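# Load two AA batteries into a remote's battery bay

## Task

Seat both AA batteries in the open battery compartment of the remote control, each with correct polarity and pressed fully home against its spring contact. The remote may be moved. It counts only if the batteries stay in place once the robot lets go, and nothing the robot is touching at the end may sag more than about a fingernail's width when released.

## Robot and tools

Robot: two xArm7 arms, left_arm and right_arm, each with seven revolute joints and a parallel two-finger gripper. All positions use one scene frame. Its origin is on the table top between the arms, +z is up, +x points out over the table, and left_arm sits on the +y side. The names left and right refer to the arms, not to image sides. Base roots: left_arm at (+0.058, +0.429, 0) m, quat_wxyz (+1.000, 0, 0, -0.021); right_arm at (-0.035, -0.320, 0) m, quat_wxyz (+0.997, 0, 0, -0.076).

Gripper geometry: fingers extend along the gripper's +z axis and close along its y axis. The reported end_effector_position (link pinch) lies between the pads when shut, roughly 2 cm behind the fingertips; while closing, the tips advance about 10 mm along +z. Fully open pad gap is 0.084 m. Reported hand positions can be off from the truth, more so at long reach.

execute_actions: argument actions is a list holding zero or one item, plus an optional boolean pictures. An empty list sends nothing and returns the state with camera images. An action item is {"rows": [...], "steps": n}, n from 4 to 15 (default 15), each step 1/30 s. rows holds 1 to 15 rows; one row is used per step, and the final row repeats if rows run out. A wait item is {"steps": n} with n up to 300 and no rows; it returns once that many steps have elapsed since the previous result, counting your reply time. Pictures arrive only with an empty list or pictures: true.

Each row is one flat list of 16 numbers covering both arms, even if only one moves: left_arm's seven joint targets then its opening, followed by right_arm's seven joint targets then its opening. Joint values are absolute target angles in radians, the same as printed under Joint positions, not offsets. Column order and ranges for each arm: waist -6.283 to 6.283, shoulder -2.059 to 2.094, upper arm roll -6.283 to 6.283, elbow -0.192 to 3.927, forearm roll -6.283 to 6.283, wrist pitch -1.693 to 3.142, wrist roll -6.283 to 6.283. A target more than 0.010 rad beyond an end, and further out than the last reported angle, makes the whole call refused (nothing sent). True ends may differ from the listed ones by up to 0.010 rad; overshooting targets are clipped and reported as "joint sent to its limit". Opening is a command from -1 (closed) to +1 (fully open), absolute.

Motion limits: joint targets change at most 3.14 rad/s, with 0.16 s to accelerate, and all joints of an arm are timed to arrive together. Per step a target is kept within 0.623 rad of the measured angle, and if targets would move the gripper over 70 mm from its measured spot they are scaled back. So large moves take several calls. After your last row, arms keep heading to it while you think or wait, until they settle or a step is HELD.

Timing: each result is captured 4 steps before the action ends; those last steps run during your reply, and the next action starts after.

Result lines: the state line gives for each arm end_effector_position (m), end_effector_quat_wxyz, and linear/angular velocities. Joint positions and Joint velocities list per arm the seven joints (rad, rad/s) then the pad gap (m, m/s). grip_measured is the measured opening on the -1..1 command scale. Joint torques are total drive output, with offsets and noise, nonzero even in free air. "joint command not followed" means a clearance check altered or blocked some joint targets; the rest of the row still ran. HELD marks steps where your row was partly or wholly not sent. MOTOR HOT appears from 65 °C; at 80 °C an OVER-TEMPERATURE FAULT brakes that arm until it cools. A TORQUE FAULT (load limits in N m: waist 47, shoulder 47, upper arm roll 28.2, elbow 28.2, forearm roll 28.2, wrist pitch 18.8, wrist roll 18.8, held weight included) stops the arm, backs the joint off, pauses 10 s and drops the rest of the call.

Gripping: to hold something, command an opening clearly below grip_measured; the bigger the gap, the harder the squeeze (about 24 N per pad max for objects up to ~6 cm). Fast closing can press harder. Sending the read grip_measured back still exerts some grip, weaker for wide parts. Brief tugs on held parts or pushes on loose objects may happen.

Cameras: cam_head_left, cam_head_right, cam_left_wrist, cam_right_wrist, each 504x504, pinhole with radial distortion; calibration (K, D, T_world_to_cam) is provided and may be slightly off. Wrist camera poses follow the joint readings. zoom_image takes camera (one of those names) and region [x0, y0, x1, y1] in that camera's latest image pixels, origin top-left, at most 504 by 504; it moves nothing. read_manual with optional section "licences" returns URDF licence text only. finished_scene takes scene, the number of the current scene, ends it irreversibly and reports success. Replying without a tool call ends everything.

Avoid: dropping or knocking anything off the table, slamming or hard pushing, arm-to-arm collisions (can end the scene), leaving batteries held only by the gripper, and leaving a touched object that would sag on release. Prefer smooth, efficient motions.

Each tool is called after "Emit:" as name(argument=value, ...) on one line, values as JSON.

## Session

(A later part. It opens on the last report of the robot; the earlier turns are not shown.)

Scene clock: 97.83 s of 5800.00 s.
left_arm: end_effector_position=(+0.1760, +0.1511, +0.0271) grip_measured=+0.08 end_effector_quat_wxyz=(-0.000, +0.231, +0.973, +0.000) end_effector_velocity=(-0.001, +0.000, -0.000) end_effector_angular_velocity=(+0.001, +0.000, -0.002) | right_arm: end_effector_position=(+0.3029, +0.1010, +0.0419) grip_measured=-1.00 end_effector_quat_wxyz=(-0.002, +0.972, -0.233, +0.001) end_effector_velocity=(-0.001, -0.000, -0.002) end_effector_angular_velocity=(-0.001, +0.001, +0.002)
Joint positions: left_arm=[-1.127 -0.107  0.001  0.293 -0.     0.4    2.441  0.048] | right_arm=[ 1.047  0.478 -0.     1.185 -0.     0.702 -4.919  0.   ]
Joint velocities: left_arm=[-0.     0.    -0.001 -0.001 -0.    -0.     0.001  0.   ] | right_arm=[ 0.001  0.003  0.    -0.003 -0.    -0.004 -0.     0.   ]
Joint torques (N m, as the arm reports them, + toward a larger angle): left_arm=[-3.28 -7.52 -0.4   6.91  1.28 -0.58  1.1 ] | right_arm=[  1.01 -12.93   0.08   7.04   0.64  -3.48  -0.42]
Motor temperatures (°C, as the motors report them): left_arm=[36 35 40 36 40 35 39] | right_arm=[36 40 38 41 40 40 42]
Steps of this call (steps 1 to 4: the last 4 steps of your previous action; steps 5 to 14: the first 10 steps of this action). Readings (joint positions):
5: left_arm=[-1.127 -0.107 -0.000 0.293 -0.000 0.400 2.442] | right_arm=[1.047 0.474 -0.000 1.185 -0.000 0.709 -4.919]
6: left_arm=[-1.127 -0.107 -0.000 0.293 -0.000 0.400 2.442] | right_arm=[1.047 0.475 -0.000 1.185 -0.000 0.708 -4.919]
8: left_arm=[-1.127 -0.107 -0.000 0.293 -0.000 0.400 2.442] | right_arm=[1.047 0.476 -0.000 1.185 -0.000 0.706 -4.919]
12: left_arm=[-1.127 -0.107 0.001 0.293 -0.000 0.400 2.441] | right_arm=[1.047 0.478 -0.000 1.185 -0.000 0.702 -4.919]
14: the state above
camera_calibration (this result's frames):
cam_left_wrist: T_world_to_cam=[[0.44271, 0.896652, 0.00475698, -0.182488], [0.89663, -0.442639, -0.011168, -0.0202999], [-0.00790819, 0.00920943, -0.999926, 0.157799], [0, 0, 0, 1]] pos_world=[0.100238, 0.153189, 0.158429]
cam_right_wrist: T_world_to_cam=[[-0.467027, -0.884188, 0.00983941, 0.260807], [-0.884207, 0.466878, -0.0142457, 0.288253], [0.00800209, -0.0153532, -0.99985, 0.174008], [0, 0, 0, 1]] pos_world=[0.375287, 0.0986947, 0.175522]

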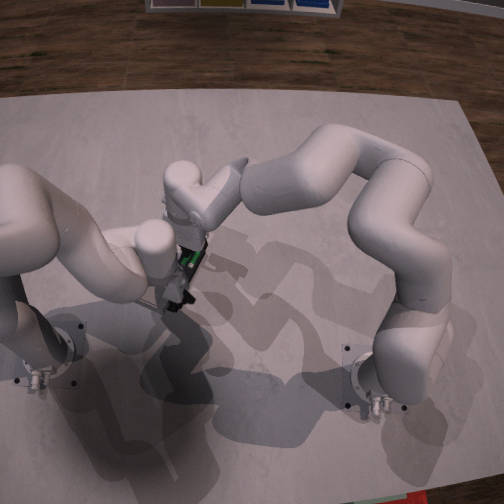

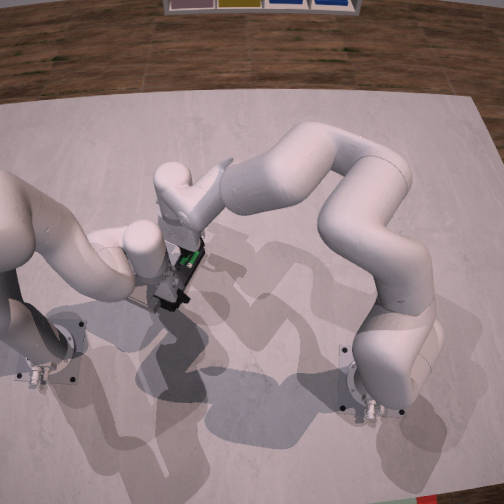

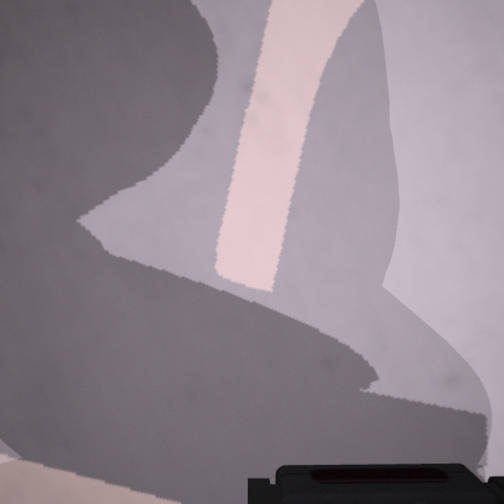

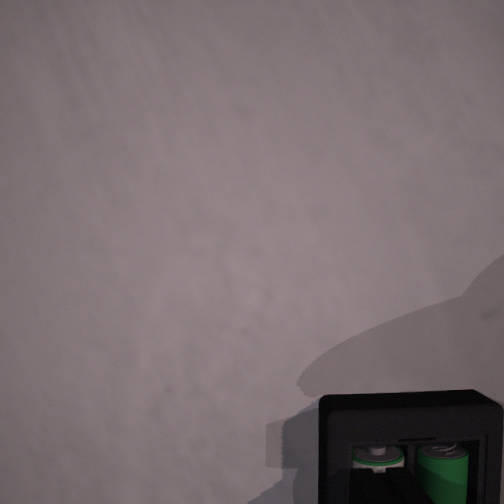

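Emit:
execute_actions(actions=[{"rows":[[-1.127,-0.1068,0,0.2931,0,0.3999,2.442,-0.4,1.0468,0.4785,0,1.1836,0,0.7042,-4.9188,-1],[-1.127,-0.1068,0,0.2931,0,0.3999,2.442,-0.4,1.0468,0.4755,0,1.1842,0,0.7078,-4.9188,-1],[-1.127,-0.1068,0,0.2931,0,0.3999,2.442,-0.4,1.0468,0.4725,0,1.1848,0,0.7114,-4.9188,-1],[-1.127,-0.1068,0,0.2931,0,0.3999,2.442,-0.4,1.0468,0.4695,0,1.184,0,0.7135,-4.9188,-1],[-1.127,-0.1068,0,0.2931,0,0.3999,2.442,-0.4,1.0468,0.467,0,1.181,0,0.713,-4.9188,-1],[-1.127,-0.1068,0,0.2931,0,0.3999,2.442,-0.4,1.0468,0.4645,0,1.178,0,0.712,-4.9188,-1],[-1.127,-0.1068,0,0.2931,0,0.3999,2.442,-0.4,1.0468,0.4641,0,1.1764,0,0.7105,-4.9188,-1],[-1.127,-0.1068,0,0.2931,0,0.3999,2.442,-0.4,1.0468,0.4641,0,1.1764,0,0.7105,-4.9188,-1],[-1.127,-0.1068,0,0.2931,0,0.3999,2.442,-0.4,1.0468,0.4656,0,1.1761,0,0.7087,-4.9188,-1],[-1.127,-0.1068,0,0.2931,0,0.3999,2.442,-0.4,1.0468,0.4671,0,1.1758,0,0.7069,-4.9188,-1],[-1.127,-0.1068,0,0.2931,0,0.3999,2.442,-0.4,1.0468,0.4686,0,1.1755,0,0.7051,-4.9188,-1],[-1.127,-0.1068,0,0.2931,0,0.3999,2.442,-0.4,1.0468,0.4699,0,1.1754,0,0.7034,-4.9188,-1]],"steps":15}])

Emit:
execute_actions(actions=[{"rows":[[-1.127,-0.1068,0,0.2931,0,0.3999,2.442,-0.4,1.0468,0.4709,0,1.1752,0,0.7022,-4.9188,-1],[-1.127,-0.1068,0,0.2931,0,0.3999,2.442,-0.4,1.0468,0.4719,0,1.175,0,0.701,-4.9188,-1],[-1.127,-0.1068,0,0.2931,0,0.3999,2.442,-0.4,1.0468,0.4729,0,1.1748,0,0.6998,-4.9188,-1],[-1.127,-0.1068,0,0.2931,0,0.3999,2.442,-0.4,1.0468,0.4739,0,1.1746,0,0.6986,-4.9188,-1],[-1.127,-0.1068,0,0.2931,0,0.3999,2.442,-0.4,1.0468,0.4749,0,1.1744,0,0.6974,-4.9188,-1]],"steps":14}], pictures=true)

Emit:
zoom_image(camera="cam_right_wrist", region=[290, 360, 504, 504])

Scene clock: 99.07 s of 5800.00 s.
left_arm: end_effector_position=(+0.1752, +0.1503, +0.0271) grip_measured=+0.08 end_effector_quat_wxyz=(+0.000, +0.234, +0.972, -0.000) end_effector_velocity=(+0.002, +0.002, -0.001) end_effector_angular_velocity=(+0.003, +0.002, +0.014) | right_arm: end_effector_position=(+0.2984, +0.0968, +0.0406) grip_measured=-1.00 end_effector_quat_wxyz=(+0.003, +0.973, -0.232, -0.002) end_effector_velocity=(+0.008, +0.008, -0.002) end_effector_angular_velocity=(+0.028, -0.023, -0.003)
Joint positions: left_arm=[-1.128 -0.106 -0.002  0.294  0.     0.399  2.443  0.048] | right_arm=[ 1.047  0.471  0.001  1.172  0.     0.709 -4.919  0.   ]
Joint velocities: left_arm=[ 0.003 -0.001  0.006 -0.002 -0.001  0.002 -0.005 -0.   ] | right_arm=[-0.001  0.015 -0.001  0.01   0.001 -0.042 -0.     0.   ]
Joint torques (N m, as the arm reports them, + toward a larger angle): left_arm=[-1.41 -8.22  0.99  6.29  0.48 -0.45  0.11] | right_arm=[  0.16 -23.03  -0.8   10.08   0.44  -2.    -0.36]
Motor temperatures (°C, as the motors report them): left_arm=[36 35 40 36 40 35 39] | right_arm=[36 39 38 41 40 40 42]
Steps of this call (steps 1 to 4: the last 4 steps of your previous action; steps 5 to 15: the robot went on to your last target; steps 16 to 26: nothing new was sent; steps 27 to 37: the first 11 steps of this action). Readings (joint positions):
27: left_arm=[-1.127 -0.107 0.000 0.293 0.000 0.400 2.442] | right_arm=[1.047 0.479 -0.000 1.183 -0.000 0.700 -4.919]
28: left_arm=[-1.127 -0.107 0.000 0.293 0.000 0.400 2.442] | right_arm=[1.047 0.478 -0.000 1.184 -0.000 0.701 -4.919]
30: left_arm=[-1.127 -0.107 0.000 0.293 0.000 0.400 2.442] | right_arm=[1.047 0.477 0.000 1.183 0.000 0.706 -4.919]
34: left_arm=[-1.128 -0.106 -0.002 0.294 0.001 0.399 2.443] | right_arm=[1.047 0.472 0.001 1.173 0.000 0.710 -4.919]
37: the state above

Scene clock: 99.53 s of 5800.00 s.
left_arm: end_effector_position=(+0.1757, +0.1508, +0.0271) grip_measured=+0.08 end_effector_quat_wxyz=(+0.000, +0.233, +0.973, -0.000) end_effector_velocity=(-0.000, +0.001, -0.000) end_effector_angular_velocity=(+0.001, +0.000, +0.001) | right_arm: end_effector_position=(+0.3009, +0.0989, +0.0402) grip_measured=-1.00 end_effector_quat_wxyz=(-0.001, +0.973, -0.233, +0.001) end_effector_velocity=(+0.000, -0.000, +0.000) end_effector_angular_velocity=(+0.001, -0.002, +0.001)
Joint positions: left_arm=[-1.127 -0.107 -0.     0.293  0.     0.4    2.442  0.048] | right_arm=[ 1.047  0.475  0.     1.175  0.     0.697 -4.919  0.   ]
Joint velocities: left_arm=[-0.001 -0.     0.    -0.001  0.001  0.    -0.002 -0.   ] | right_arm=[-0.    -0.001  0.    -0.001 -0.002 -0.001  0.     0.   ]
Joint torques (N m, as the arm reports them, + toward a larger angle): left_arm=[-1.15 -8.49  1.05  6.43  0.46 -0.33  0.07] | right_arm=[  0.4  -22.62  -0.67   9.71   0.39  -1.58  -0.36]
Motor temperatures (°C, as the motors report them): left_arm=[36 35 40 36 40 35 39] | right_arm=[36 39 38 41 40 40 42]
Steps of this call (steps 1 to 4: the last 4 steps of your previous action; steps 5 to 14: the first 10 steps of this action). Readings (joint positions):
5: left_arm=[-1.127 -0.107 -0.001 0.293 0.000 0.400 2.442] | right_arm=[1.047 0.472 0.000 1.174 0.000 0.704 -4.919]
6: left_arm=[-1.127 -0.107 -0.000 0.293 0.000 0.400 2.442] | right_arm=[1.047 0.472 0.000 1.174 0.000 0.703 -4.919]
8: left_arm=[-1.127 -0.107 -0.000 0.293 0.000 0.400 2.442] | right_arm=[1.047 0.473 0.000 1.174 0.000 0.701 -4.919]
12: left_arm=[-1.127 -0.107 -0.000 0.293 0.000 0.400 2.442] | right_arm=[1.047 0.475 0.000 1.175 0.000 0.697 -4.919]
14: the state above
camera_calibration (this result's frames):
cam_left_wrist: T_world_to_cam=[[0.444856, 0.89559, 0.00465247, -0.182284], [0.89557, -0.444791, -0.0106867, -0.0196947], [-0.00750151, 0.00892065, -0.999932, 0.157778], [0, 0, 0, 1]] pos_world=[0.0999118, 0.153084, 0.158405]
cam_right_wrist: T_world_to_cam=[[-0.466709, -0.88432, 0.0126698, 0.257738], [-0.88439, 0.466553, -0.0135072, 0.287485], [0.00603354, -0.0175089, -0.999829, 0.173118], [0, 0, 0, 1]] pos_world=[0.373493, 0.0968273, 0.173706]

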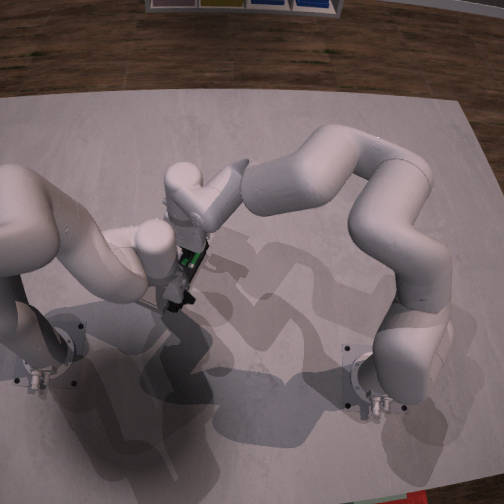

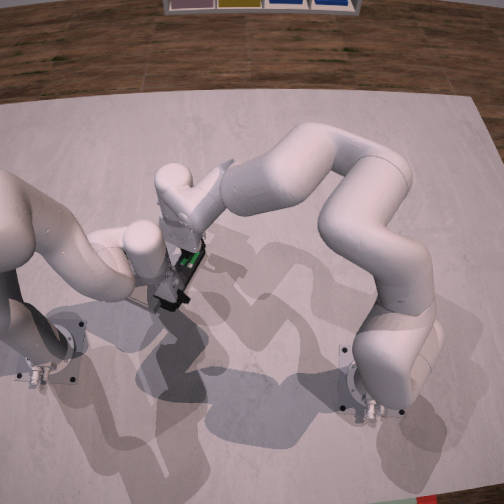

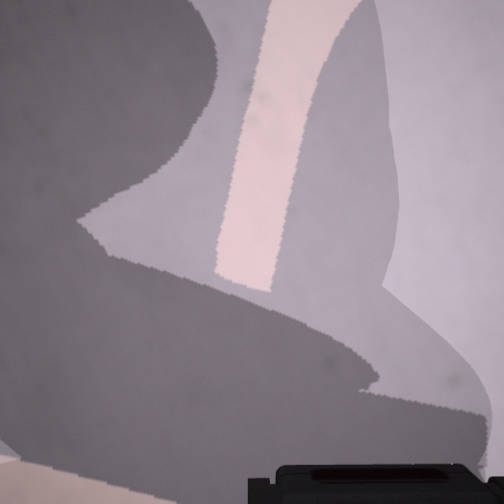

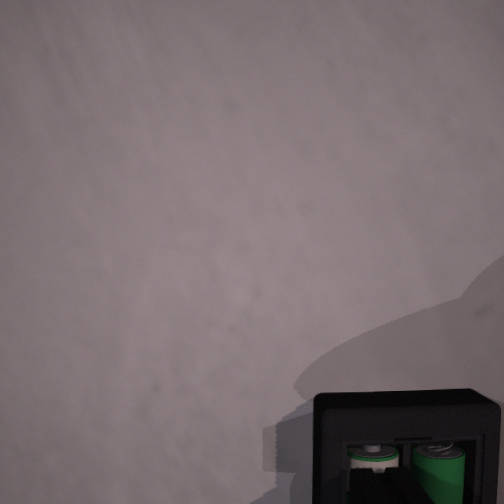

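Region (290, 360, 504, 504) of cam_right_wrist's 504x504 image, scaled by 2.355, with more detail than that image has; it fills the top 339 rows of this view, and the rest is white.

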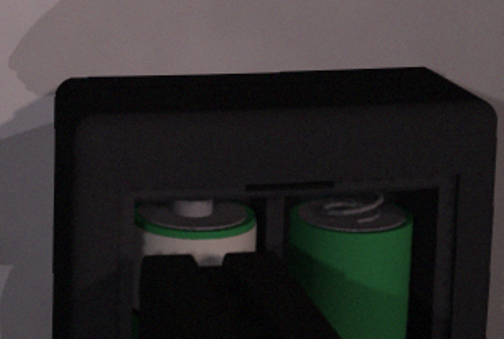

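Clear of the wall now, ee .0402 with little force. Press further.

Emit:
execute_actions(actions=[{"rows":[[-1.127,-0.1068,0,0.2931,0,0.3999,2.442,-0.4,1.0468,0.4757,0,1.1742,0,0.6964,-4.9188,-1],[-1.127,-0.1068,0,0.2931,0,0.3999,2.442,-0.4,1.0468,0.4765,0,1.174,0,0.6954,-4.9188,-1],[-1.127,-0.1068,0,0.2931,0,0.3999,2.442,-0.4,1.0468,0.4773,0,1.1738,0,0.6944,-4.9188,-1],[-1.127,-0.1068,0,0.2931,0,0.3999,2.442,-0.4,1.0468,0.4781,0,1.1736,0,0.6934,-4.9188,-1],[-1.127,-0.1068,0,0.2931,0,0.3999,2.442,-0.4,1.0468,0.4789,0,1.1734,0,0.6924,-4.9188,-1],[-1.127,-0.1068,0,0.2931,0,0.3999,2.442,-0.4,1.0468,0.4797,0,1.1732,0,0.6914,-4.9188,-1]],"steps":14}], pictures=true)

Emit:
zoom_image(camera="cam_right_wrist", region=[290, 360, 504, 504])

Scene clock: 100.13 s of 5800.00 s.
left_arm: end_effector_position=(+0.1760, +0.1511, +0.0271) grip_measured=+0.08 end_effector_quat_wxyz=(-0.000, +0.232, +0.973, +0.000) end_effector_velocity=(+0.000, -0.001, +0.000) end_effector_angular_velocity=(-0.001, -0.000, +0.002) | right_arm: end_effector_position=(+0.3013, +0.0995, +0.0394) grip_measured=-1.00 end_effector_quat_wxyz=(-0.002, +0.973, -0.233, +0.001) end_effector_velocity=(+0.000, -0.001, -0.002) end_effector_angular_velocity=(-0.002, -0.001, +0.001)
Joint positions: left_arm=[-1.127 -0.107  0.001  0.293 -0.     0.4    2.442  0.048] | right_arm=[ 1.047  0.477  0.     1.175  0.     0.692 -4.919  0.   ]
Joint velocities: left_arm=[ 0.001 -0.    -0.001  0.001 -0.    -0.    -0.001  0.   ] | right_arm=[-0.001  0.002 -0.    -0.002 -0.003 -0.003  0.     0.   ]
Joint torques (N m, as the arm reports them, + toward a larger angle): left_arm=[-1.87 -8.14  0.53  6.53  0.71 -0.64  0.32] | right_arm=[ -0.02 -16.58  -1.     7.65   0.43  -2.31  -0.43]
Motor temperatures (°C, as the motors report them): left_arm=[36 35 40 36 40 35 39] | right_arm=[36 40 38 41 40 40 42]
Steps of this call (steps 1 to 4: the last 4 steps of your previous action; steps 5 to 8: the robot went on to your last target; steps 9 to 18: the first 10 steps of this action). Readings (joint positions):
9: left_arm=[-1.127 -0.107 -0.000 0.293 0.000 0.400 2.442] | right_arm=[1.047 0.475 0.000 1.175 0.000 0.697 -4.919]
10: left_arm=[-1.127 -0.107 -0.000 0.293 0.000 0.400 2.442] | right_arm=[1.047 0.475 0.000 1.174 0.000 0.697 -4.919]
12: left_arm=[-1.127 -0.107 0.000 0.293 0.000 0.400 2.442] | right_arm=[1.047 0.476 0.000 1.175 0.000 0.695 -4.919]
16: left_arm=[-1.127 -0.107 0.001 0.293 -0.000 0.400 2.442] | right_arm=[1.047 0.477 0.000 1.175 0.000 0.693 -4.919]
18: the state above
camera_calibration (this result's frames):
cam_left_wrist: T_world_to_cam=[[0.443276, 0.896373, 0.00475937, -0.182476], [0.896352, -0.443206, -0.0110446, -0.0201679], [-0.00779066, 0.00916186, -0.999928, 0.157786], [0, 0, 0, 1]] pos_world=[0.100194, 0.153182, 0.158421]
cam_right_wrist: T_world_to_cam=[[-0.466643, -0.884392, 0.00969359, 0.258673], [-0.88441, 0.466499, -0.0140484, 0.287608], [0.00790224, -0.0151287, -0.999854, 0.171538], [0, 0, 0, 1]] pos_world=[0.373716, 0.0971944, 0.173046]

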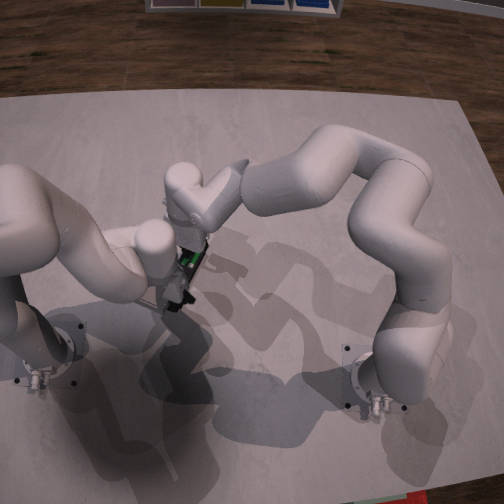

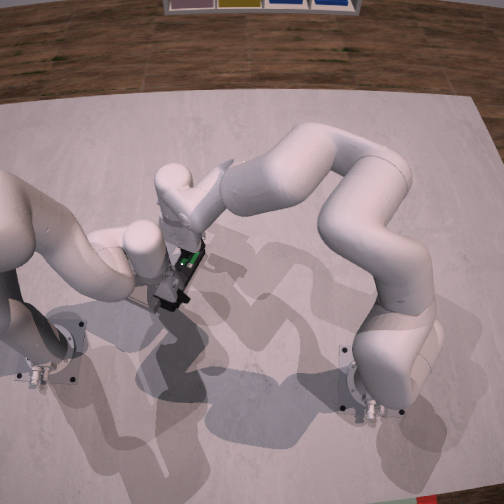

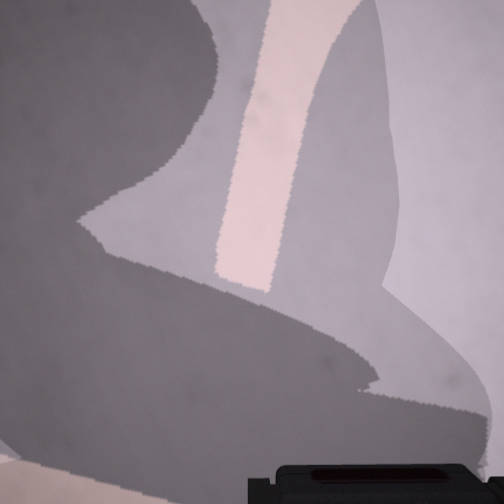

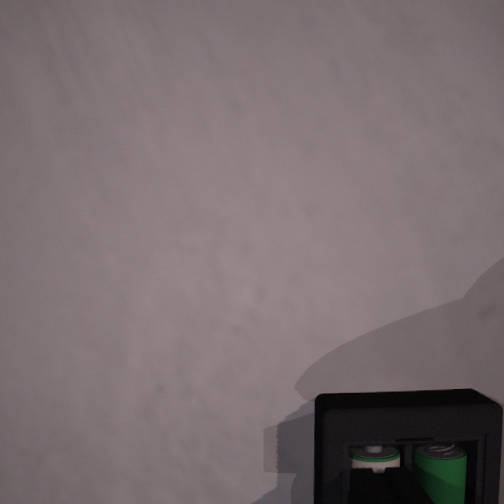

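Region (290, 360, 504, 504) of cam_right_wrist's 504x504 image, scaled by 2.355, with more detail than that image has; it fills the top 339 rows of this view, and the rest is white.

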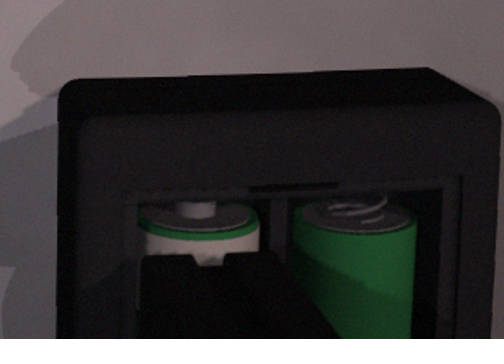

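Emit:
execute_actions(actions=[{"rows":[[-1.127,-0.1068,0,0.2931,0,0.3999,2.442,-0.4,1.0468,0.477,0,1.1738,0,0.6946,-4.9188,-1],[-1.127,-0.1068,0,0.2931,0,0.3999,2.442,-0.4,1.0468,0.473,0,1.1748,0,0.6995,-4.9188,-1],[-1.127,-0.1068,0,0.2931,0,0.3999,2.442,-0.4,1.0468,0.465,0,1.1765,0,0.709,-4.9188,-1],[-1.127,-0.1068,0,0.2931,0,0.3999,2.442,-0.4,1.052,0.45,0,1.18,0,0.725,-4.913,-1],[-1.127,-0.1068,0,0.2931,0,0.3999,2.442,-0.4,1.06,0.42,0,1.18,0,0.755,-4.905,-0.8],[-1.127,-0.1068,0,0.2931,0,0.3999,2.442,-0.4,1.07,0.39,0,1.175,0,0.78,-4.895,-0.6],[-1.127,-0.1068,0,0.2931,0,0.3999,2.442,-0.4,1.08,0.36,0,1.168,0,0.805,-4.886,-0.45],[-1.127,-0.1068,0,0.2931,0,0.3999,2.442,-0.4,1.0856,0.3339,0,1.1607,0,0.8268,-4.88,-0.4]],"steps":15}])

Emit:
execute_actions(actions=[{"steps":8}], pictures=true)

Emit:
zoom_image(camera="cam_right_wrist", region=[260, 290, 440, 504])

Scene clock: 100.73 s of 5800.00 s.
left_arm: end_effector_position=(+0.1758, +0.1509, +0.0271) grip_measured=+0.08 end_effector_quat_wxyz=(+0.000, +0.233, +0.973, +0.000) end_effector_velocity=(-0.000, +0.000, -0.000) end_effector_angular_velocity=(+0.000, +0.000, +0.002) | right_arm: end_effector_position=(+0.2788, +0.1065, +0.1010) grip_measured=-0.42 end_effector_quat_wxyz=(-0.005, +0.973, -0.231, +0.001) end_effector_velocity=(-0.044, +0.067, +0.163) end_effector_angular_velocity=(+0.160, -0.097, +0.080)
Joint positions: left_arm=[-1.127 -0.107  0.     0.293  0.     0.4    2.442  0.048] | right_arm=[ 1.085  0.337  0.003  1.166  0.     0.819 -4.882  0.026]
Joint velocities: left_arm=[-0.     0.     0.    -0.    -0.001 -0.    -0.002 -0.   ] | right_arm=[ 0.09  -0.303  0.05   0.039  0.001  0.155  0.056  0.   ]
Joint torques (N m, as the arm reports them, + toward a larger angle): left_arm=[-2.36 -8.09  0.02  6.36  0.53 -0.62  0.07] | right_arm=[-7.36 -7.36 -5.98  5.72  0.33 -1.03 -0.7 ]
Motor temperatures (°C, as the motors report them): left_arm=[36 35 40 36 40 35 39] | right_arm=[36 40 38 41 40 40 42]
Steps of this call (steps 1 to 4: the last 4 steps of your previous action; steps 5 to 7: the robot went on to your last target; steps 8 to 18: the first 11 steps of this action). Readings (joint positions):
8: left_arm=[-1.127 -0.107 0.000 0.293 -0.000 0.400 2.442] | right_arm=[1.047 0.478 0.000 1.175 0.000 0.692 -4.919]
9: left_arm=[-1.127 -0.107 0.000 0.293 -0.000 0.400 2.442] | right_arm=[1.047 0.477 0.000 1.175 0.000 0.693 -4.919]
11: left_arm=[-1.127 -0.107 0.000 0.293 0.000 0.400 2.442] | right_arm=[1.047 0.473 -0.000 1.174 -0.000 0.701 -4.919]
15: left_arm=[-1.127 -0.107 0.000 0.293 0.000 0.400 2.442] | right_arm=[1.065 0.408 -0.002 1.169 -0.000 0.771 -4.898]
18: the state above

Scene clock: 101.00 s of 5800.00 s.
left_arm: end_effector_position=(+0.1758, +0.1509, +0.0271) grip_measured=+0.08 end_effector_quat_wxyz=(+0.000, +0.232, +0.973, +0.000) end_effector_velocity=(+0.000, +0.000, -0.000) end_effector_angular_velocity=(+0.000, +0.000, +0.001) | right_arm: end_effector_position=(+0.2779, +0.1013, +0.0985) grip_measured=-0.42 end_effector_quat_wxyz=(+0.002, +0.972, -0.234, -0.001) end_effector_velocity=(-0.000, +0.015, +0.016) end_effector_angular_velocity=(+0.033, -0.020, +0.016)
Joint positions: left_arm=[-1.127 -0.107  0.     0.293  0.     0.4    2.442  0.048] | right_arm=[ 1.085  0.336 -0.001  1.159 -0.     0.827 -4.88   0.026]
Joint velocities: left_arm=[ 0.001 -0.    -0.    -0.001 -0.    -0.    -0.     0.   ] | right_arm=[ 0.006 -0.015  0.011  0.02   0.    -0.004  0.    -0.   ]
Joint torques (N m, as the arm reports them, + toward a larger angle): left_arm=[-2.56 -8.07  0.33  6.55  0.44 -0.56  0.12] | right_arm=[  0.26 -22.17  -0.29  11.45   0.42  -1.76  -0.47]
Motor temperatures (°C, as the motors report them): left_arm=[36 35 40 36 40 35 39] | right_arm=[36 40 38 41 40 40 42]
Kept back: nothing.
Steps of this call (steps 1 to 4: the last 4 steps of your previous action; steps 5 to 8: the robot went on to your last target). Readings (joint positions):
1: left_arm=[-1.127 -0.107 0.000 0.293 0.000 0.400 2.442] | right_arm=[1.087 0.331 0.004 1.166 0.000 0.822 -4.881]
2: left_arm=[-1.127 -0.107 0.000 0.293 0.000 0.400 2.442] | right_arm=[1.087 0.331 0.003 1.165 0.000 0.824 -4.880]
4: left_arm=[-1.127 -0.107 0.000 0.293 0.000 0.400 2.442] | right_arm=[1.086 0.335 0.000 1.160 -0.000 0.827 -4.880]
8: the state above
camera_calibration (this result's frames):
cam_left_wrist: T_world_to_cam=[[0.444508, 0.895762, 0.00471362, -0.182365], [0.895743, -0.444442, -0.0107868, -0.01981], [-0.00756747, 0.00901701, -0.999931, 0.157772], [0, 0, 0, 1]] pos_world=[0.100001, 0.153128, 0.158407]
cam_right_wrist: T_world_to_cam=[[-0.468058, -0.883494, 0.0189604, 0.248127], [-0.883694, 0.467889, -0.0128135, 0.266431], [0.00244929, -0.0227527, -0.999738, 0.233073], [0, 0, 0, 1]] pos_world=[0.35101, 0.0998616, 0.231722]

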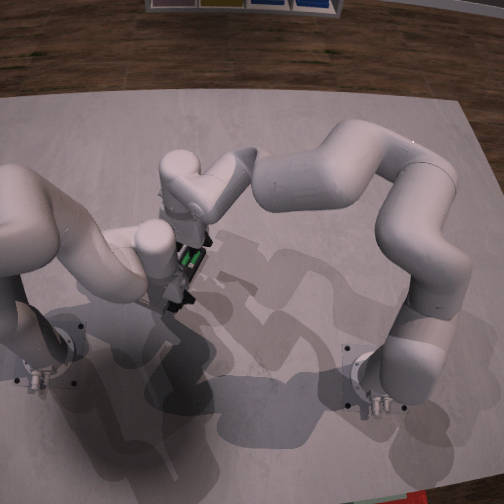

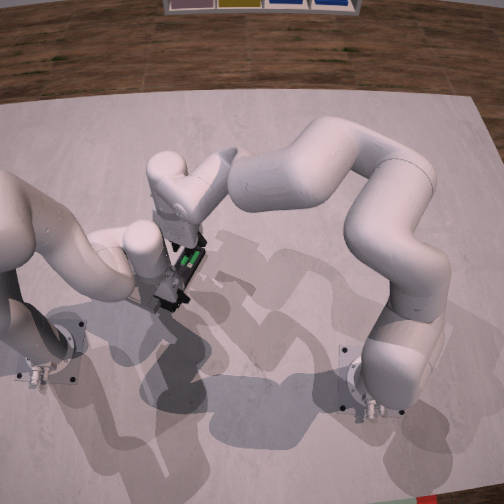

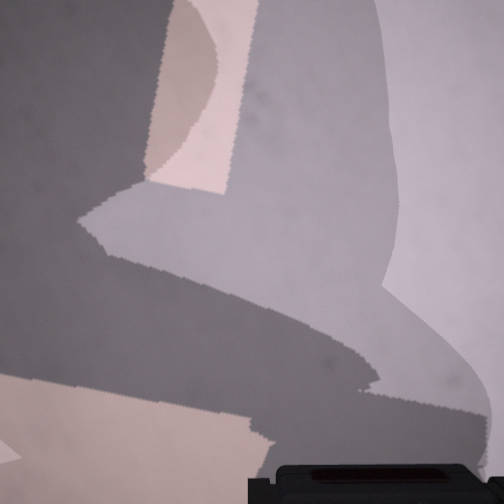

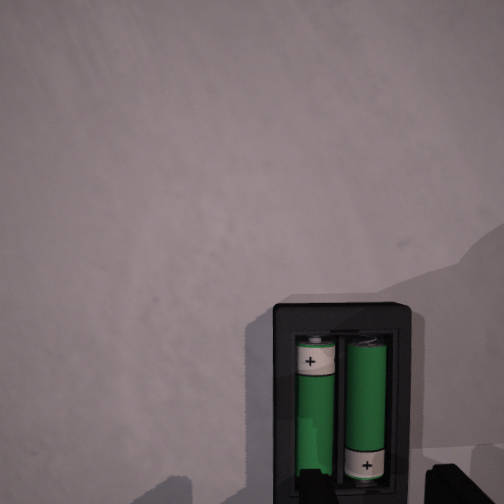

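Region (260, 290, 440, 504) of cam_right_wrist's 504x504 image, scaled by 2.355, with more detail than that image has; it fills the left 424 columns of this view, and the rest is white.

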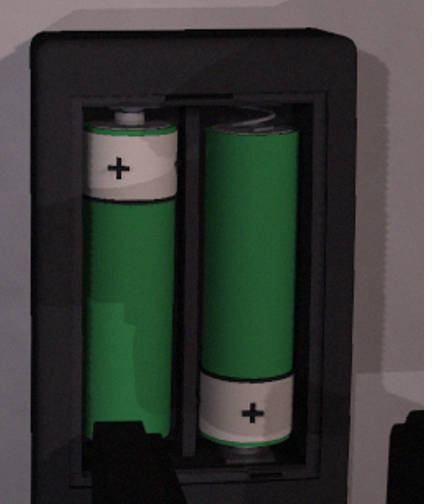

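Emit:
execute_actions(actions=[{"rows":[[-1.127,-0.1068,0,0.2931,0,0.3999,2.442,-0.4,1.0856,0.3339,0,1.1607,0,0.8268,-4.88,0.5]],"steps":15}], pictures=true)

Emit:
zoom_image(camera="cam_right_wrist", region=[260, 290, 440, 504])

Scene clock: 101.73 s of 5800.00 s.
left_arm: end_effector_position=(+0.1758, +0.1509, +0.0271) grip_measured=+0.08 end_effector_quat_wxyz=(+0.000, +0.232, +0.973, -0.000) end_effector_velocity=(+0.000, -0.000, +0.000) end_effector_angular_velocity=(-0.000, -0.001, -0.002) | right_arm: end_effector_position=(+0.2778, +0.1027, +0.1002) grip_measured=+0.49 end_effector_quat_wxyz=(+0.000, +0.973, -0.233, -0.000) end_effector_velocity=(-0.000, -0.000, -0.000) end_effector_angular_velocity=(-0.001, +0.001, -0.000)
Joint positions: left_arm=[-1.127 -0.107  0.     0.293  0.     0.4    2.442  0.048] | right_arm=[ 1.086  0.334 -0.     1.161 -0.     0.827 -4.88   0.065]
Joint velocities: left_arm=[-0.    -0.     0.     0.001  0.002  0.    -0.    -0.   ] | right_arm=[ 0.     0.     0.    -0.001 -0.     0.     0.001  0.   ]
Joint torques (N m, as the arm reports them, + toward a larger angle): left_arm=[-2.19 -8.   -0.05  6.54  0.63 -0.65  0.03] | right_arm=[  0.16 -22.16  -0.48  11.04   0.42  -1.78  -0.34]
Motor temperatures (°C, as the motors report them): left_arm=[36 35 40 36 40 35 39] | right_arm=[36 40 38 41 40 40 42]
Steps of this call (steps 1 to 11: the robot went on to your last target; steps 12 to 22: the first 11 steps of this action). Readings (joint positions):
12: left_arm=[-1.127 -0.107 0.000 0.293 0.000 0.400 2.442] | right_arm=[1.086 0.334 -0.000 1.161 -0.000 0.827 -4.880]
13: left_arm=[-1.127 -0.107 0.000 0.293 0.000 0.400 2.442] | right_arm=[1.086 0.334 -0.000 1.161 -0.000 0.827 -4.880]
15: left_arm=[-1.127 -0.107 0.000 0.293 0.000 0.400 2.442] | right_arm=[1.086 0.334 -0.000 1.161 -0.000 0.827 -4.880]
19: left_arm=[-1.127 -0.107 0.000 0.293 0.000 0.400 2.442] | right_arm=[1.086 0.334 -0.000 1.161 -0.000 0.827 -4.880]
22: the state above
camera_calibration (this result's frames):
cam_left_wrist: T_world_to_cam=[[0.444472, 0.89578, 0.00470739, -0.182357], [0.895761, -0.444406, -0.0107944, -0.0198125], [-0.00757742, 0.00901451, -0.999931, 0.157774], [0, 0, 0, 1]] pos_world=[0.0999955, 0.153125, 0.158408]
cam_right_wrist: T_world_to_cam=[[-0.466757, -0.884257, 0.0150825, 0.249387], [-0.884374, 0.466596, -0.0130751, 0.266092], [0.00452427, -0.0194414, -0.999801, 0.233931], [0, 0, 0, 1]] pos_world=[0.35067, 0.100912, 0.233602]

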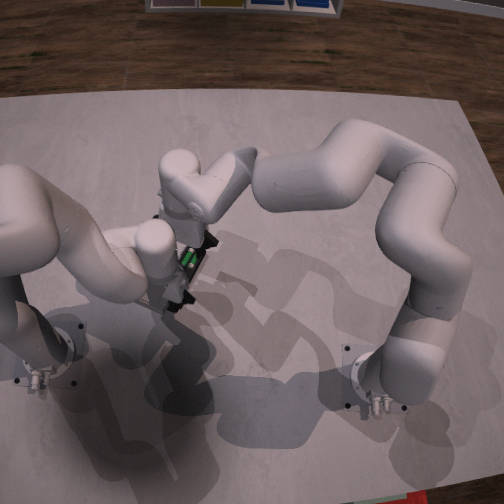

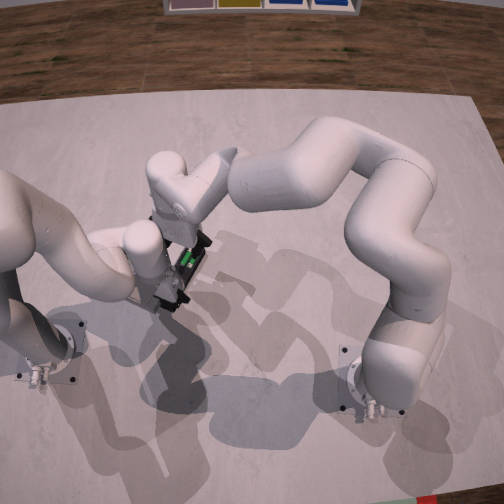

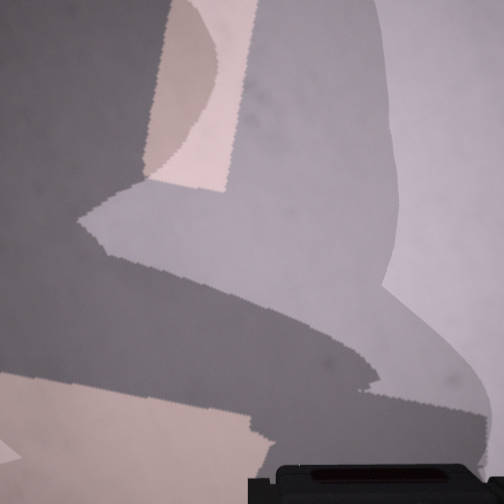

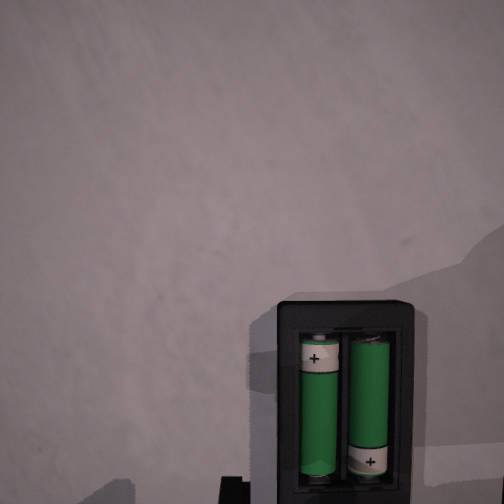

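Region (260, 290, 440, 504) of cam_right_wrist's 504x504 image, scaled by 2.355, with more detail than that image has; it fills the left 424 columns of this view, and the rest is white.

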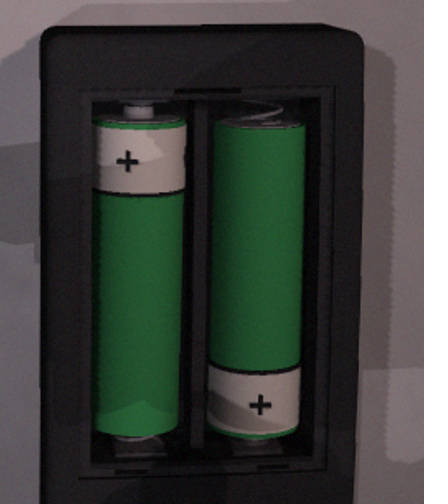

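Emit:
zoom_image(camera="cam_right_wrist", region=[285, 325, 405, 405])

Emit:
zoom_image(camera="cam_right_wrist", region=[285, 420, 405, 500])

Region (285, 325, 405, 405) of cam_right_wrist's 504x504 image, scaled by 4.200, with more detail than that image has.

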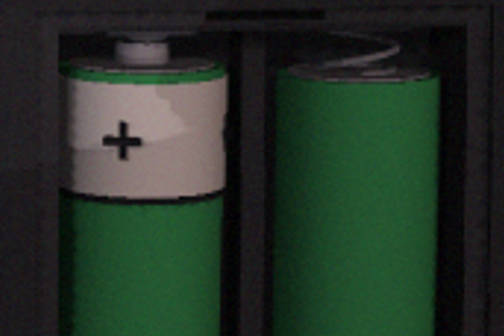

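Region (285, 420, 405, 500) of cam_right_wrist's 504x504 image, scaled by 4.200, with more detail than that image has.

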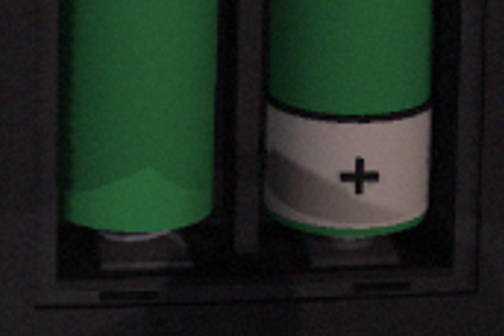

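Emit:
execute_actions(actions=[{"rows":[[-1.127,-0.1068,0,0.2931,0,0.3999,2.442,-0.4,1.08,0.35,0,1.163,0,0.81,-4.886,-0.3],[-1.127,-0.1068,0,0.2931,0,0.3999,2.442,-0.4,1.072,0.375,0,1.166,0,0.79,-4.894,-1],[-1.127,-0.1068,0,0.2931,0,0.3999,2.442,-0.4,1.064,0.40,0,1.17,0,0.77,-4.902,-1],[-1.127,-0.1068,0,0.2931,0,0.3999,2.442,-0.4,1.056,0.425,0,1.174,0,0.75,-4.91,-1],[-1.127,-0.1068,0,0.2931,0,0.3999,2.442,-0.4,1.05,0.445,0,1.177,0,0.732,-4.916,-1],[-1.127,-0.1068,0,0.2931,0,0.3999,2.442,-0.4,1.0468,0.456,0,1.177,0,0.72,-4.9188,-1],[-1.127,-0.1068,0,0.2931,0,0.3999,2.442,-0.4,1.0468,0.460,0,1.177,0,0.7155,-4.9188,-1]],"steps":15}])

Emit:
execute_actions(actions=[{"rows":[[-1.127,-0.1068,0,0.2931,0,0.3999,2.442,-0.4,1.0468,0.460,0,1.177,0,0.7155,-4.9188,-1],[-1.127,-0.1068,0,0.2931,0,0.3999,2.442,-0.4,1.0468,0.460,0,1.177,0,0.7155,-4.9188,-1],[-1.127,-0.1068,0,0.2931,0,0.3999,2.442,-0.4,1.0468,0.460,0,1.177,0,0.7155,-4.9188,-1],[-1.127,-0.1068,0,0.2931,0,0.3999,2.442,-0.4,1.0468,0.463,0,1.1766,0,0.712,-4.9188,-1],[-1.127,-0.1068,0,0.2931,0,0.3999,2.442,-0.4,1.0468,0.466,0,1.176,0,0.7082,-4.9188,-1],[-1.127,-0.1068,0,0.2931,0,0.3999,2.442,-0.4,1.0468,0.469,0,1.1755,0,0.7046,-4.9188,-1],[-1.127,-0.1068,0,0.2931,0,0.3999,2.442,-0.4,1.0468,0.4715,0,1.1751,0,0.7015,-4.9188,-1],[-1.127,-0.1068,0,0.2931,0,0.3999,2.442,-0.4,1.0468,0.4735,0,1.1747,0,0.699,-4.9188,-1],[-1.127,-0.1068,0,0.2931,0,0.3999,2.442,-0.4,1.0468,0.475,0,1.1744,0,0.6973,-4.9188,-1],[-1.127,-0.1068,0,0.2931,0,0.3999,2.442,-0.4,1.0468,0.4765,0,1.174,0,0.6954,-4.9188,-1]],"steps":15}])

Emit:
execute_actions(actions=[{"rows":[[-1.127,-0.1068,0,0.2931,0,0.3999,2.442,-0.4,1.0468,0.4773,0,1.1738,0,0.6944,-4.9188,-1],[-1.127,-0.1068,0,0.2931,0,0.3999,2.442,-0.4,1.0468,0.4781,0,1.1736,0,0.6934,-4.9188,-1],[-1.127,-0.1068,0,0.2931,0,0.3999,2.442,-0.4,1.0468,0.4789,0,1.1734,0,0.6924,-4.9188,-1],[-1.127,-0.1068,0,0.2931,0,0.3999,2.442,-0.4,1.0468,0.4797,0,1.1732,0,0.6914,-4.9188,-1],[-1.127,-0.1068,0,0.2931,0,0.3999,2.442,-0.4,1.0468,0.4805,0,1.173,0,0.6904,-4.9188,-1]],"steps":15}], pictures=true)

Emit:
zoom_image(camera="cam_right_wrist", region=[290, 360, 504, 504])

Scene clock: 103.23 s of 5800.00 s.
left_arm: end_effector_position=(+0.1758, +0.1509, +0.0271) grip_measured=+0.08 end_effector_quat_wxyz=(+0.000, +0.232, +0.973, +0.000) end_effector_velocity=(+0.000, -0.000, +0.000) end_effector_angular_velocity=(-0.001, +0.001, +0.003) | right_arm: end_effector_position=(+0.3004, +0.0954, +0.0445) grip_measured=-1.00 end_effector_quat_wxyz=(+0.003, +0.972, -0.234, -0.001) end_effector_velocity=(+0.006, +0.061, +0.052) end_effector_angular_velocity=(+0.130, -0.082, +0.063)
Joint positions: left_arm=[-1.127 -0.107  0.     0.293 -0.     0.4    2.442  0.048] | right_arm=[ 1.046  0.463 -0.002  1.174 -0.     0.717 -4.919  0.   ]
Joint velocities: left_arm=[ 0.001  0.     0.     0.    -0.003 -0.     0.001  0.   ] | right_arm=[ 0.02  -0.048  0.04   0.067 -0.    -0.039 -0.007 -0.141]
Joint torques (N m, as the arm reports them, + toward a larger angle): left_arm=[-2.21 -7.92  0.01  6.5   0.53 -0.52  0.09] | right_arm=[  1.89 -25.39  -0.1   10.9    0.37  -2.1   -0.42]
Motor temperatures (°C, as the motors report them): left_arm=[36 35 40 36 40 35 39] | right_arm=[36 40 38 41 40 40 42]
Steps of this call (steps 1 to 4: the last 4 steps of your previous action; steps 5 to 15: the robot went on to your last target; steps 16 to 34: nothing new was sent; steps 35 to 45: the first 11 steps of this action). Readings (joint positions):
35: left_arm=[-1.127 -0.107 0.000 0.293 0.000 0.400 2.442] | right_arm=[1.086 0.334 0.000 1.161 -0.000 0.826 -4.880]
36: left_arm=[-1.127 -0.107 0.000 0.293 0.000 0.400 2.442] | right_arm=[1.084 0.338 0.001 1.162 0.000 0.820 -4.882]
38: left_arm=[-1.127 -0.107 0.000 0.293 -0.000 0.400 2.442] | right_arm=[1.075 0.367 0.002 1.169 0.000 0.793 -4.893]
42: left_arm=[-1.127 -0.107 0.000 0.293 -0.000 0.400 2.442] | right_arm=[1.048 0.453 -0.002 1.173 -0.000 0.728 -4.916]
45: the state above

Scene clock: 103.73 s of 5800.00 s.
left_arm: end_effector_position=(+0.1758, +0.1509, +0.0271) grip_measured=+0.08 end_effector_quat_wxyz=(+0.000, +0.232, +0.973, +0.000) end_effector_velocity=(+0.001, -0.001, +0.001) end_effector_angular_velocity=(-0.002, -0.002, -0.001) | right_arm: end_effector_position=(+0.3008, +0.0988, +0.0401) grip_measured=-1.00 end_effector_quat_wxyz=(-0.001, +0.973, -0.233, +0.000) end_effector_velocity=(+0.016, +0.022, +0.011) end_effector_angular_velocity=(+0.062, -0.049, +0.002)
Joint positions: left_arm=[-1.127 -0.107  0.     0.293 -0.     0.4    2.442  0.048] | right_arm=[ 1.047  0.475  0.     1.174  0.     0.697 -4.919  0.   ]
Joint velocities: left_arm=[ 0.001 -0.001 -0.     0.002  0.002  0.    -0.    -0.   ] | right_arm=[ 0.     0.009  0.002  0.032  0.    -0.055 -0.     0.   ]
Joint torques (N m, as the arm reports them, + toward a larger angle): left_arm=[-2.73 -8.2   0.11  6.62  0.53 -0.47  0.08] | right_arm=[  0.26 -21.52  -0.86   9.34   0.35  -0.92  -0.36]
Motor temperatures (°C, as the motors report them): left_arm=[36 35 40 36 40 35 39] | right_arm=[36 40 38 41 40 40 42]
Steps of this call (steps 1 to 4: the last 4 steps of your previous action; steps 5 to 15: the first 11 steps of this action). Readings (joint positions):
5: left_arm=[-1.127 -0.107 0.000 0.293 -0.000 0.400 2.442] | right_arm=[1.048 0.458 0.001 1.178 0.000 0.715 -4.919]
6: left_arm=[-1.127 -0.107 0.000 0.293 -0.000 0.400 2.442] | right_arm=[1.047 0.459 0.001 1.178 0.000 0.715 -4.919]
8: left_arm=[-1.127 -0.107 0.000 0.293 -0.000 0.400 2.442] | right_arm=[1.047 0.459 0.000 1.177 -0.000 0.715 -4.919]
12: left_arm=[-1.127 -0.107 0.000 0.293 -0.000 0.400 2.442] | right_arm=[1.047 0.468 -0.000 1.176 0.000 0.704 -4.919]
15: the state above

Scene clock: 104.23 s of 5800.00 s.
left_arm: end_effector_position=(+0.1758, +0.1509, +0.0271) grip_measured=+0.08 end_effector_quat_wxyz=(-0.000, +0.232, +0.973, -0.000) end_effector_velocity=(+0.000, -0.001, +0.001) end_effector_angular_velocity=(-0.002, -0.001, -0.002) | right_arm: end_effector_position=(+0.3013, +0.0996, +0.0392) grip_measured=-1.00 end_effector_quat_wxyz=(-0.003, +0.973, -0.233, +0.001) end_effector_velocity=(-0.000, -0.001, -0.002) end_effector_angular_velocity=(-0.002, +0.001, +0.001)
Joint positions: left_arm=[-1.127 -0.107  0.     0.293 -0.     0.4    2.442  0.048] | right_arm=[ 1.047  0.477  0.     1.174  0.     0.691 -4.919  0.   ]
Joint velocities: left_arm=[-0.001 -0.    -0.     0.002 -0.001 -0.     0.001 -0.   ] | right_arm=[-0.     0.002  0.    -0.001 -0.001 -0.002 -0.001  0.   ]
Joint torques (N m, as the arm reports them, + toward a larger angle): left_arm=[-2.59 -7.95 -0.27  6.63  0.81 -0.53  0.59] | right_arm=[ -0.14 -14.19  -1.16   7.29   0.33  -3.08  -0.35]
Motor temperatures (°C, as the motors report them): left_arm=[36 35 40 36 40 35 39] | right_arm=[36 40 38 41 40 40 42]
Steps of this call (steps 1 to 4: the last 4 steps of your previous action; steps 5 to 15: the first 11 steps of this action). Readings (joint positions):
5: left_arm=[-1.127 -0.107 0.000 0.293 -0.000 0.400 2.442] | right_arm=[1.047 0.476 0.000 1.175 0.000 0.695 -4.919]
6: left_arm=[-1.127 -0.107 0.000 0.293 -0.000 0.400 2.442] | right_arm=[1.047 0.476 0.000 1.175 0.000 0.695 -4.919]
8: left_arm=[-1.127 -0.107 -0.000 0.293 -0.000 0.400 2.442] | right_arm=[1.047 0.476 0.000 1.175 0.000 0.694 -4.919]
12: left_arm=[-1.127 -0.107 0.000 0.293 -0.000 0.400 2.442] | right_arm=[1.047 0.477 0.000 1.175 0.000 0.692 -4.919]
15: the state above
camera_calibration (this result's frames):
cam_left_wrist: T_world_to_cam=[[0.444021, 0.896004, 0.00464574, -0.182317], [0.895984, -0.443955, -0.0108341, -0.0199311], [-0.00764494, 0.00897309, -0.999931, 0.157794], [0, 0, 0, 1]] pos_world=[0.100017, 0.153092, 0.158414]
cam_right_wrist: T_world_to_cam=[[-0.466557, -0.884439, 0.00955938, 0.258661], [-0.884455, 0.466414, -0.0140373, 0.287564], [0.00795647, -0.015004, -0.999856, 0.171276], [0, 0, 0, 1]] pos_world=[0.373655, 0.0972162, 0.172815]

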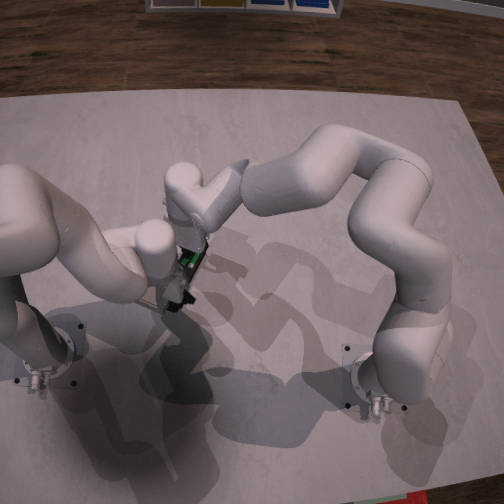

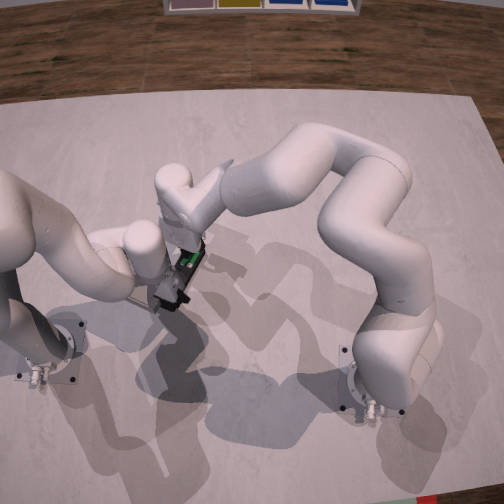

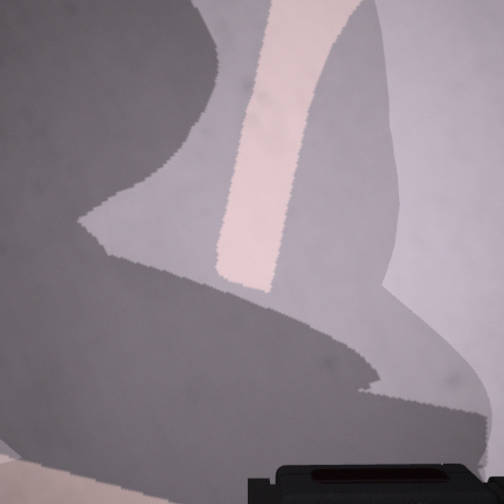

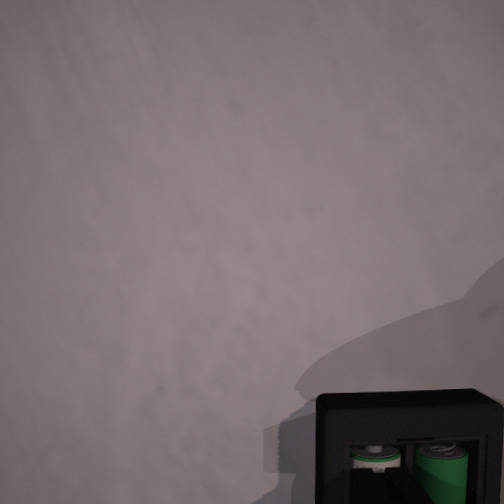

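Region (290, 360, 504, 504) of cam_right_wrist's 504x504 image, scaled by 2.355, with more detail than that image has; it fills the top 339 rows of this view, and the rest is white.

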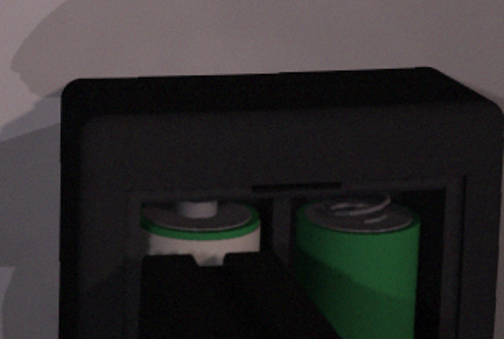

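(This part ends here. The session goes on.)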